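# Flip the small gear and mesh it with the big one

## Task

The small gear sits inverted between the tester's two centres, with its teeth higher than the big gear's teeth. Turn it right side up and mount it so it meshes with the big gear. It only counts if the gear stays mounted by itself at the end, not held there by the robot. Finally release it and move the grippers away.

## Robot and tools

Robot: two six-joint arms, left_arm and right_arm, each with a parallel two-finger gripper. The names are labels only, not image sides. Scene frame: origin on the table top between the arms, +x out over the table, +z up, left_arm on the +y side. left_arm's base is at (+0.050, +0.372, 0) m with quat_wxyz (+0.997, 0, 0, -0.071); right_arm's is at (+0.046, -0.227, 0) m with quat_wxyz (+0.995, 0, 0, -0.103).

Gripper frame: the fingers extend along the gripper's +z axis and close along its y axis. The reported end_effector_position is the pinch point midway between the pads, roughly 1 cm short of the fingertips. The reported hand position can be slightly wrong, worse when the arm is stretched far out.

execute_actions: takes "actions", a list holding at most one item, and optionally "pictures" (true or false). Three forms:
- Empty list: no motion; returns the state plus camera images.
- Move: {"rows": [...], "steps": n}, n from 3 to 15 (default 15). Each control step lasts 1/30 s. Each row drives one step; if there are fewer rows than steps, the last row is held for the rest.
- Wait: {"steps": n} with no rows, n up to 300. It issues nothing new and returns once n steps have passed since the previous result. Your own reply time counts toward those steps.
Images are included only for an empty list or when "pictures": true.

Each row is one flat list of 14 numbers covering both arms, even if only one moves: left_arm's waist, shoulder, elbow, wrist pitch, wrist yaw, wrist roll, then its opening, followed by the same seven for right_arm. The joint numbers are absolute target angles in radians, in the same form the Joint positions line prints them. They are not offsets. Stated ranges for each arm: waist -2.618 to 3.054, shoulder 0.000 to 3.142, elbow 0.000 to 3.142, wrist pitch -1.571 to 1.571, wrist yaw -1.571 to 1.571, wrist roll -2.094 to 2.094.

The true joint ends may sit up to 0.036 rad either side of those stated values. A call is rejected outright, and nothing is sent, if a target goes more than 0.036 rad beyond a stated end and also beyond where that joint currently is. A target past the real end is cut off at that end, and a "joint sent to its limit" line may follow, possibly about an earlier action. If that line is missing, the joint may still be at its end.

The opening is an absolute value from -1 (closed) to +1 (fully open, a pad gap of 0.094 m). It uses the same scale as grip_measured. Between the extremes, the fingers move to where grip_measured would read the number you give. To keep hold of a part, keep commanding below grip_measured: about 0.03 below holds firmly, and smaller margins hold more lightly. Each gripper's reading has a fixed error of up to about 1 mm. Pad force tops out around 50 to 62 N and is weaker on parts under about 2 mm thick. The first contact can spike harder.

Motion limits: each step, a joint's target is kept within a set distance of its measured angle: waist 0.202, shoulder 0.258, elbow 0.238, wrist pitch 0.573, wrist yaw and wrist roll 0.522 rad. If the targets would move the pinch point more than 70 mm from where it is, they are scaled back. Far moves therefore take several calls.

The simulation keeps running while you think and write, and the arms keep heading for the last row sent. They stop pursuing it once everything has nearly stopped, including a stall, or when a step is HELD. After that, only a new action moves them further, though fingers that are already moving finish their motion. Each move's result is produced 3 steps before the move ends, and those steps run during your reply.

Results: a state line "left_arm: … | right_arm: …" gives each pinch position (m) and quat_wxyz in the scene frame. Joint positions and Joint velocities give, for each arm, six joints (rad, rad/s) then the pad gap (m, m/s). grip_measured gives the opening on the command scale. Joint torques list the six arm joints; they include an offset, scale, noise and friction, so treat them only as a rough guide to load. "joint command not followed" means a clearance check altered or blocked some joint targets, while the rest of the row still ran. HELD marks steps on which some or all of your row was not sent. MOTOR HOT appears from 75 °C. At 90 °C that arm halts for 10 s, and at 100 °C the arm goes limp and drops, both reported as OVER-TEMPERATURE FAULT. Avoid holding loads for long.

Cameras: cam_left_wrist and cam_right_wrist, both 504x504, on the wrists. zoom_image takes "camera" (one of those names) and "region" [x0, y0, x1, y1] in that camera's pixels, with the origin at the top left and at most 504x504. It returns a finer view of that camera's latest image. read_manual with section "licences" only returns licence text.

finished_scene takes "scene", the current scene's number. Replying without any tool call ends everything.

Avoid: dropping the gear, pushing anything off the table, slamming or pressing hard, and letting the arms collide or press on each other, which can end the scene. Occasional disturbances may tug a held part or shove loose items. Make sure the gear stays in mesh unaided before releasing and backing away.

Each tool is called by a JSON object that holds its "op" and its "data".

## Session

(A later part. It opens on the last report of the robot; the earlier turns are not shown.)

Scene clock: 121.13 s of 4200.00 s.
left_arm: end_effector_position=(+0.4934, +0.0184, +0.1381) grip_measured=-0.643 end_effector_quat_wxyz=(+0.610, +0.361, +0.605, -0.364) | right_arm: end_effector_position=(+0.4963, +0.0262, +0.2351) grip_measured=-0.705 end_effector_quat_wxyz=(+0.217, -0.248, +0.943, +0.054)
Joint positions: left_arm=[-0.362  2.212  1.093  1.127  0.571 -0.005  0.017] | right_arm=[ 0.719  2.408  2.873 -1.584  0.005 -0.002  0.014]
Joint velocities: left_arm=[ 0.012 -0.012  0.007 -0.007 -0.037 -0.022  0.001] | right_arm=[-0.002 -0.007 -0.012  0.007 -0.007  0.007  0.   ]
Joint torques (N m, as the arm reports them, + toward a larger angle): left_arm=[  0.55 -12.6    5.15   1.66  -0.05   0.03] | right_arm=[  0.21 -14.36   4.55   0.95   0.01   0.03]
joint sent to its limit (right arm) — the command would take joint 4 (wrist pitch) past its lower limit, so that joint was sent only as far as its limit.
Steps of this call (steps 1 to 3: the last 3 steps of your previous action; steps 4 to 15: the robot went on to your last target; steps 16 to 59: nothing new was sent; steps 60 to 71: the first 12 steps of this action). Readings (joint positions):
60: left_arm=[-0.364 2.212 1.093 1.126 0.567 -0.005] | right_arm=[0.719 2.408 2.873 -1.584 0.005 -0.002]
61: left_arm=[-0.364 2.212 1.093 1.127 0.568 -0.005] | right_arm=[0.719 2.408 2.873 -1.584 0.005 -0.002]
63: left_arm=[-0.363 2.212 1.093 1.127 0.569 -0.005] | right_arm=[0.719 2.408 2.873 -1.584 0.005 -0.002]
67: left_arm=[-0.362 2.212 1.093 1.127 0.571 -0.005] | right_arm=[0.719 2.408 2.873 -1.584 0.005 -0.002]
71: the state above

{"op": "execute_actions", "data": {"actions": [{"rows": [[-0.362,2.216,1.100,1.127,0.571,-0.005,-0.660,0.721,2.398,2.862,-1.595,0.006,0.0,-0.74],[-0.362,2.216,1.100,1.127,0.571,-0.005,-0.645,0.721,2.398,2.862,-1.595,0.006,0.0,-0.74],[-0.362,2.216,1.100,1.127,0.571,-0.005,-0.632,0.721,2.398,2.862,-1.595,0.006,0.0,-0.74],[-0.362,2.216,1.100,1.127,0.571,-0.005,-0.615,0.721,2.398,2.862,-1.595,0.006,0.0,-0.74],[-0.362,2.216,1.100,1.127,0.571,-0.005,-0.595,0.721,2.398,2.862,-1.595,0.006,0.0,-0.74],[-0.362,2.216,1.100,1.127,0.571,-0.005,-0.575,0.721,2.398,2.862,-1.595,0.006,0.0,-0.74],[-0.362,2.216,1.100,1.127,0.571,-0.005,-0.555,0.721,2.398,2.862,-1.595,0.006,0.0,-0.74]], "steps": 13}], "pictures": true}}

{"op": "zoom_image", "data": {"camera": "cam_left_wrist", "region": [190, 330, 410, 490]}}

Scene clock: 121.70 s of 4200.00 s.
left_arm: end_effector_position=(+0.4933, +0.0183, +0.1381) grip_measured=-0.557 end_effector_quat_wxyz=(+0.609, +0.361, +0.605, -0.364) | right_arm: end_effector_position=(+0.4965, +0.0263, +0.2321) grip_measured=-0.705 end_effector_quat_wxyz=(+0.214, -0.248, +0.943, +0.053)
Joint positions: left_arm=[-0.362  2.212  1.093  1.127  0.572 -0.005  0.021] | right_arm=[ 0.719  2.413  2.871 -1.585  0.006 -0.002  0.014]
Joint velocities: left_arm=[-0.007 -0.007 -0.007 -0.081 -0.037 -0.066 -0.   ] | right_arm=[-0.007  0.017 -0.017 -0.051  0.007 -0.007 -0.001]
Joint torques (N m, as the arm reports them, + toward a larger angle): left_arm=[ -0.2  -12.58   5.16   1.7   -0.04   0.01] | right_arm=[  0.22 -14.78   4.74   0.95   0.     0.04]
joint sent to its limit (right arm) — the command would take joint 4 (wrist pitch) past its lower limit, so that joint was sent only as far as its limit.
Steps of this call (steps 1 to 3: the last 3 steps of your previous action; steps 4 to 7: the robot went on to your last target; steps 8 to 17: the first 10 steps of this action). Readings (joint positions):
8: left_arm=[-0.362 2.212 1.093 1.127 0.571 -0.005] | right_arm=[0.719 2.408 2.873 -1.584 0.005 -0.002]
9: left_arm=[-0.362 2.212 1.093 1.127 0.571 -0.005] | right_arm=[0.719 2.408 2.873 -1.584 0.005 -0.002]
11: left_arm=[-0.362 2.212 1.093 1.127 0.572 -0.005] | right_arm=[0.719 2.408 2.873 -1.584 0.005 -0.002]
15: left_arm=[-0.362 2.212 1.093 1.127 0.572 -0.005] | right_arm=[0.719 2.413 2.871 -1.585 0.006 -0.002]
17: the state above

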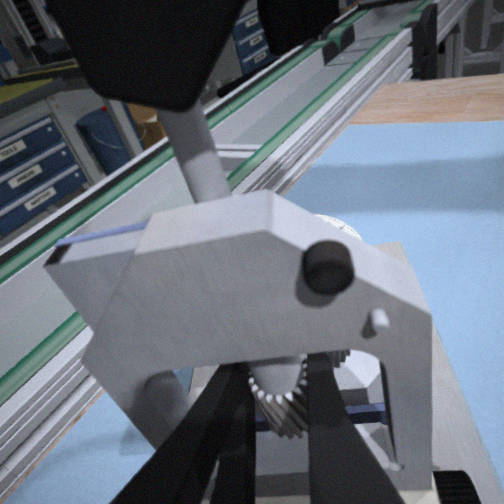

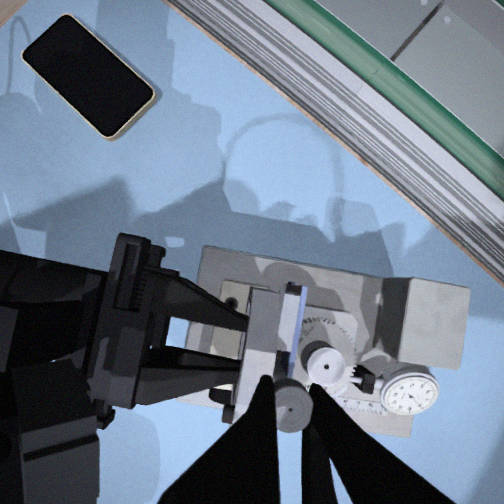

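Region (190, 330, 410, 490) of cam_left_wrist's 504x504 image, scaled by 2.291, with more detail than that image has; it fills the top 367 rows of this view, and the rest is white.

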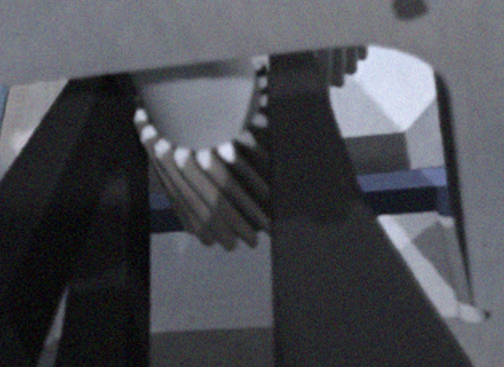

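{"op": "execute_actions", "data": {"actions": [{"rows": [[-0.362,2.212,1.095,1.130,0.572,-0.005,-0.53,0.721,2.405,2.870,-1.595,0.006,0.0,-0.715],[-0.360,2.205,1.090,1.140,0.578,-0.005,-0.50,0.721,2.410,2.875,-1.595,0.006,0.0,-0.69],[-0.358,2.192,1.078,1.150,0.586,-0.005,-0.50,0.721,2.410,2.875,-1.595,0.006,0.0,-0.64],[-0.355,2.177,1.062,1.157,0.592,-0.005,-0.50,0.721,2.410,2.875,-1.595,0.006,0.0,-0.56],[-0.352,2.170,1.055,1.163,0.596,-0.005,-0.50,0.721,2.410,2.875,-1.595,0.006,0.0,-0.46],[-0.349,2.164,1.046,1.168,0.599,-0.005,-0.50,0.721,2.410,2.875,-1.595,0.006,0.0,-0.36],[-0.346,2.159,1.037,1.172,0.602,-0.005,-0.50,0.721,2.410,2.875,-1.595,0.006,0.0,-0.26],[-0.343,2.154,1.028,1.177,0.605,-0.005,-0.50,0.721,2.400,2.890,-1.595,0.006,0.0,-0.2],[-0.340,2.149,1.019,1.181,0.608,-0.005,-0.50,0.721,2.385,2.905,-1.595,0.006,0.0,-0.2],[-0.337,2.144,1.010,1.186,0.611,-0.005,-0.50,0.721,2.370,2.915,-1.595,0.006,0.0,-0.2],[-0.334,2.139,1.001,1.190,0.614,-0.005,-0.50,0.721,2.355,2.920,-1.595,0.006,0.0,-0.2],[-0.331,2.134,0.992,1.195,0.617,-0.005,-0.50,0.721,2.340,2.920,-1.595,0.006,0.0,-0.2],[-0.328,2.129,0.983,1.199,0.620,-0.005,-0.50,0.721,2.325,2.920,-1.595,0.006,0.0,-0.2],[-0.325,2.124,0.974,1.202,0.622,-0.005,-0.50,0.721,2.310,2.920,-1.595,0.006,0.0,-0.2],[-0.322,2.119,0.965,1.204,0.624,-0.005,-0.50,0.721,2.295,2.920,-1.595,0.006,0.0,-0.2]], "steps": 15}], "pictures": true}}

Scene clock: 122.63 s of 4200.00 s.
left_arm: end_effector_position=(+0.4832, +0.0307, +0.1455) grip_measured=-0.502 end_effector_quat_wxyz=(+0.616, +0.363, +0.597, -0.365) | right_arm: end_effector_position=(+0.4964, +0.0262, +0.2362) grip_measured=-0.202 end_effector_quat_wxyz=(+0.219, -0.248, +0.942, +0.054)
Joint positions: left_arm=[-0.345  2.167  1.025  1.171  0.593 -0.005  0.023] | right_arm=[ 0.719  2.408  2.877 -1.585  0.006 -0.002  0.037]
Joint velocities: left_arm=[ 0.085 -0.149 -0.266  0.168  0.125 -0.081 -0.001] | right_arm=[-0.002 -0.129 -0.007  0.007 -0.007  0.022 -0.   ]
Joint torques (N m, as the arm reports them, + toward a larger angle): left_arm=[  0.79 -14.57   3.67   1.66   0.09   0.  ] | right_arm=[  0.22 -18.61   8.27   0.96   0.     0.03]
joint sent to its limit (right arm) — the command would take joint 4 (wrist pitch) past its lower limit, so that joint was sent only as far as its limit.
Steps of this call (steps 1 to 3: the last 3 steps of your previous action; steps 4 to 15: the robot went on to your last target; step 16: nothing new was sent; steps 17 to 28: the first 12 steps of this action). Readings (joint positions):
17: left_arm=[-0.362 2.212 1.093 1.127 0.572 -0.005] | right_arm=[0.719 2.413 2.871 -1.585 0.006 -0.002]
18: left_arm=[-0.362 2.212 1.093 1.128 0.572 -0.005] | right_arm=[0.719 2.413 2.871 -1.585 0.006 -0.002]
20: left_arm=[-0.362 2.211 1.091 1.134 0.573 -0.005] | right_arm=[0.719 2.413 2.871 -1.585 0.006 -0.002]
24: left_arm=[-0.358 2.191 1.061 1.150 0.579 -0.005] | right_arm=[0.719 2.413 2.871 -1.585 0.006 -0.002]
28: the state above

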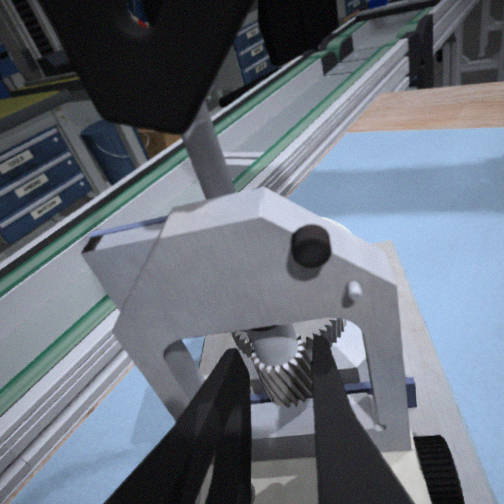

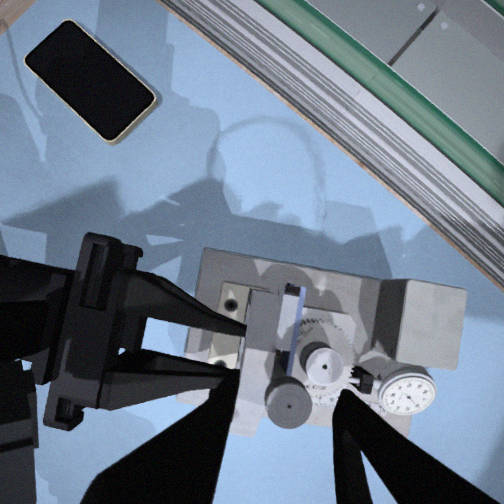

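{"op": "execute_actions", "data": {"actions": [{"rows": [[-0.317,2.117,0.950,1.212,0.628,-0.005,-0.50,0.721,2.275,2.920,-1.595,0.006,0.0,-0.2],[-0.311,2.112,0.935,1.220,0.633,-0.005,-0.50,0.721,2.255,2.915,-1.595,0.006,0.0,-0.2],[-0.304,2.105,0.918,1.228,0.638,-0.005,-0.50,0.721,2.235,2.910,-1.595,0.006,0.0,-0.2],[-0.297,2.096,0.900,1.236,0.644,-0.005,-0.50,0.721,2.215,2.900,-1.595,0.006,0.0,-0.2],[-0.289,2.086,0.880,1.244,0.650,-0.005,-0.50,0.715,2.195,2.885,-1.595,0.006,0.0,-0.2],[-0.280,2.074,0.858,1.250,0.655,-0.005,-0.50,0.700,2.175,2.865,-1.59,0.006,0.0,-0.2],[-0.268,2.058,0.835,1.250,0.655,-0.005,-0.50,0.675,2.155,2.840,-1.58,0.006,0.0,-0.2],[-0.252,2.038,0.812,1.245,0.650,-0.005,-0.50,0.645,2.135,2.815,-1.57,0.006,0.0,-0.2],[-0.232,2.012,0.790,1.235,0.640,-0.005,-0.50,0.610,2.115,2.790,-1.56,0.006,0.0,-0.2],[-0.208,1.982,0.768,1.222,0.628,-0.005,-0.50,0.575,2.095,2.765,-1.55,0.006,0.0,-0.2],[-0.182,1.950,0.746,1.208,0.614,-0.005,-0.50,0.540,2.078,2.740,-1.54,0.006,0.0,-0.2],[-0.155,1.916,0.724,1.193,0.598,-0.005,-0.50,0.505,2.062,2.715,-1.53,0.006,0.0,-0.2],[-0.128,1.882,0.702,1.178,0.582,-0.005,-0.50,0.470,2.048,2.692,-1.52,0.006,0.0,-0.2],[-0.101,1.848,0.680,1.163,0.566,-0.005,-0.50,0.435,2.035,2.670,-1.51,0.006,0.0,-0.2],[-0.075,1.815,0.660,1.148,0.550,-0.005,-0.50,0.400,2.024,2.650,-1.50,0.006,0.0,-0.2]], "steps": 15}]}}

{"op": "execute_actions", "data": {"actions": [{"rows": [[-0.052,1.785,0.643,1.135,0.536,-0.005,-0.50,0.370,2.015,2.635,-1.50,0.006,0.0,-0.2],[-0.033,1.758,0.628,1.123,0.524,-0.005,-0.50,0.345,2.008,2.622,-1.50,0.006,0.0,-0.2],[-0.018,1.735,0.616,1.113,0.514,-0.005,-0.50,0.325,2.003,2.612,-1.50,0.006,0.0,-0.2],[-0.008,1.717,0.607,1.106,0.507,-0.005,-0.50,0.311,2.0,2.605,-1.50,0.006,0.0,-0.2],[0.0,1.705,0.602,1.102,0.502,-0.005,-0.50,0.303,2.0,2.600,-1.50,0.006,0.0,-0.2],[0.0,1.700,0.600,1.100,0.75,-0.005,-0.50,0.300,2.0,2.600,-1.50,0.006,0.0,-0.2]], "steps": 15}], "pictures": true}}

Scene clock: 123.87 s of 4200.00 s.
left_arm: end_effector_position=(+0.4650, +0.1045, +0.1432) grip_measured=-0.502 end_effector_quat_wxyz=(+0.615, +0.334, +0.629, -0.339) | right_arm: end_effector_position=(+0.4774, -0.0477, +0.3440) grip_measured=-0.202 end_effector_quat_wxyz=(+0.317, -0.186, +0.928, +0.063)
Joint positions: left_arm=[-0.218  2.004  0.771  1.216  0.632 -0.005  0.023] | right_arm=[ 0.598  2.118  2.772 -1.567 -0.002 -0.002  0.037]
Joint velocities: left_arm=[ 0.701 -0.867 -0.652 -0.227 -0.095 -0.066  0.   ] | right_arm=[-1.179 -0.701 -0.642  0.227  0.066 -0.037 -0.   ]
Joint torques (N m, as the arm reports them, + toward a larger angle): left_arm=[  1.49 -14.     3.97   1.75  -0.26  -0.01] | right_arm=[ -2.04 -11.77   3.65   1.27   0.07   0.03]
joint sent to its limit (right arm) — the command would take joint 4 (wrist pitch) past its lower limit, so that joint was sent only as far as its limit.
Steps of this call (steps 1 to 3: the last 3 steps of your previous action; steps 4 to 25: the robot went on to your last target; steps 26 to 37: the first 12 steps of this action). Readings (joint positions):
26: left_arm=[-0.329 2.144 0.981 1.201 0.614 -0.005] | right_arm=[0.719 2.302 2.900 -1.585 0.006 -0.002]
27: left_arm=[-0.328 2.142 0.975 1.205 0.615 -0.005] | right_arm=[0.719 2.301 2.900 -1.585 0.006 -0.002]
29: left_arm=[-0.323 2.133 0.950 1.213 0.621 -0.005] | right_arm=[0.719 2.293 2.900 -1.585 0.006 -0.002]
33: left_arm=[-0.290 2.093 0.867 1.228 0.635 -0.005] | right_arm=[0.707 2.223 2.855 -1.584 0.004 -0.002]
37: the state above

Scene clock: 124.37 s of 4200.00 s.
left_arm: end_effector_position=(+0.4607, +0.2011, +0.1966) grip_measured=-0.502 end_effector_quat_wxyz=(+0.658, +0.288, +0.635, -0.284) | right_arm: end_effector_position=(+0.4994, -0.1885, +0.3414) grip_measured=-0.202 end_effector_quat_wxyz=(+0.313, -0.041, +0.949, +0.008)
Joint positions: left_arm=[ 0.005  1.716  0.618  1.134  0.696 -0.005  0.023] | right_arm=[ 0.293  2.025  2.611 -1.519  0.011 -0.002  0.037]
Joint velocities: left_arm=[-0.022  0.012 -0.056 -0.168  0.3   -0.007  0.002] | right_arm=[-0.002  0.002 -0.007 -0.051 -0.022  0.007 -0.001]
Joint torques (N m, as the arm reports them, + toward a larger angle): left_arm=[-0.43 -9.79  3.92  1.49 -0.01 -0.02] | right_arm=[  0.65 -12.29   4.35   1.33  -0.05   0.02]
Steps of this call (steps 1 to 3: the last 3 steps of your previous action; steps 4 to 15: the first 12 steps of this action). Readings (joint positions):
4: left_arm=[-0.102 1.865 0.691 1.186 0.595 -0.005] | right_arm=[0.426 2.046 2.688 -1.534 0.002 -0.002]
5: left_arm=[-0.073 1.830 0.675 1.180 0.582 -0.005] | right_arm=[0.389 2.037 2.670 -1.528 0.004 -0.002]
7: left_arm=[-0.027 1.771 0.648 1.168 0.556 -0.005] | right_arm=[0.332 2.027 2.641 -1.523 0.007 -0.002]
11: left_arm=[0.006 1.717 0.625 1.152 0.626 -0.005] | right_arm=[0.292 2.025 2.613 -1.520 0.011 -0.002]
15: the state above

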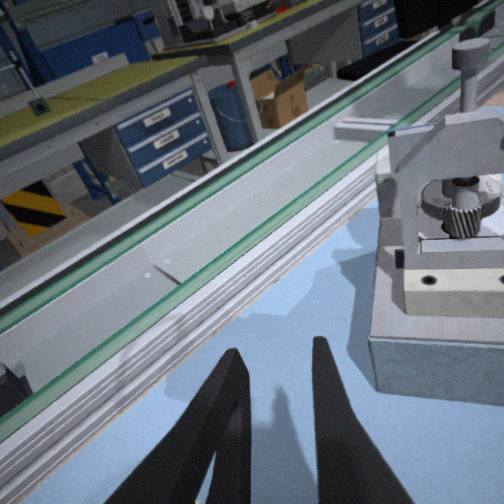

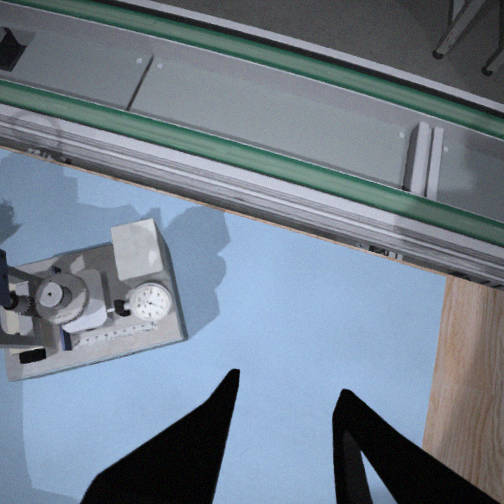

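{"op": "zoom_image", "data": {"camera": "cam_left_wrist", "region": [384, 140, 504, 280]}}

{"op": "zoom_image", "data": {"camera": "cam_right_wrist", "region": [0, 230, 150, 380]}}

Region (384, 140, 504, 280) of cam_left_wrist's 504x504 image, scaled by 3.600, with more detail than that image has; it fills the left 432 columns of this view, and the rest is white.

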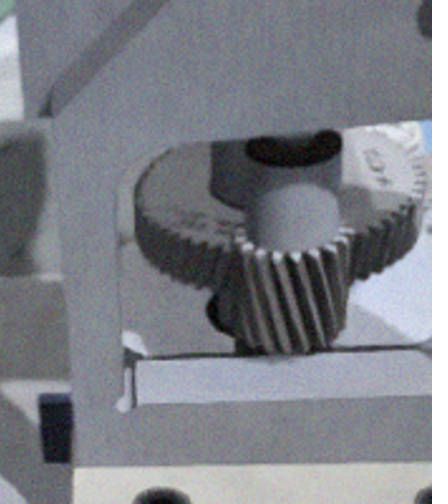

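Region (0, 230, 150, 380) of cam_right_wrist's 504x504 image, scaled by 3.360, with more detail than that image has.

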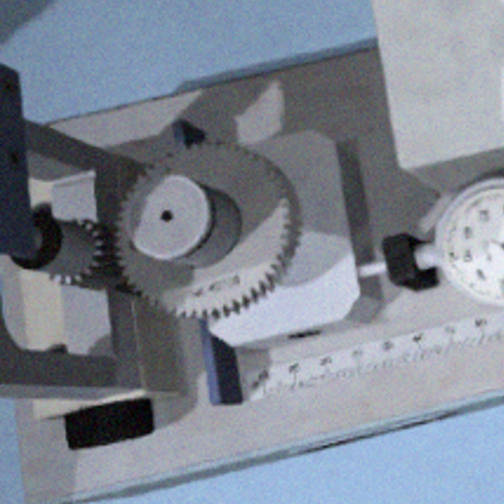

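{"op": "zoom_image", "data": {"camera": "cam_right_wrist", "region": [110, 270, 190, 340]}}

{"op": "zoom_image", "data": {"camera": "cam_right_wrist", "region": [0, 270, 70, 330]}}

Region (110, 270, 190, 340) of cam_right_wrist's 504x504 image, scaled by 6.300, with more detail than that image has; it fills the top 441 rows of this view, and the rest is white.

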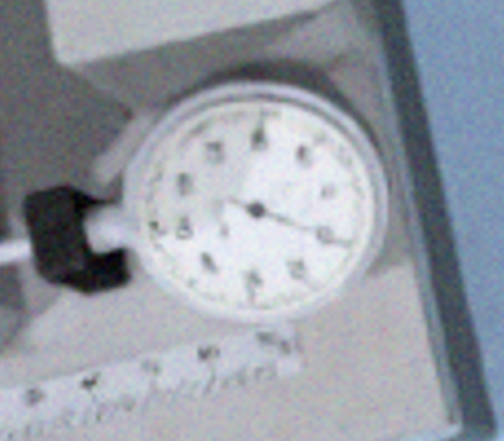

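Region (0, 270, 70, 330) of cam_right_wrist's 504x504 image, scaled by 7.200, with more detail than that image has; it fills the top 432 rows of this view, and the rest is white.

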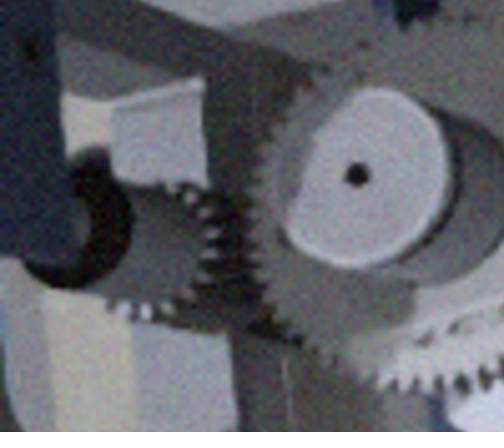

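{"op": "finished_scene", "data": {"scene": 1}}

The scene is finished: the task was done.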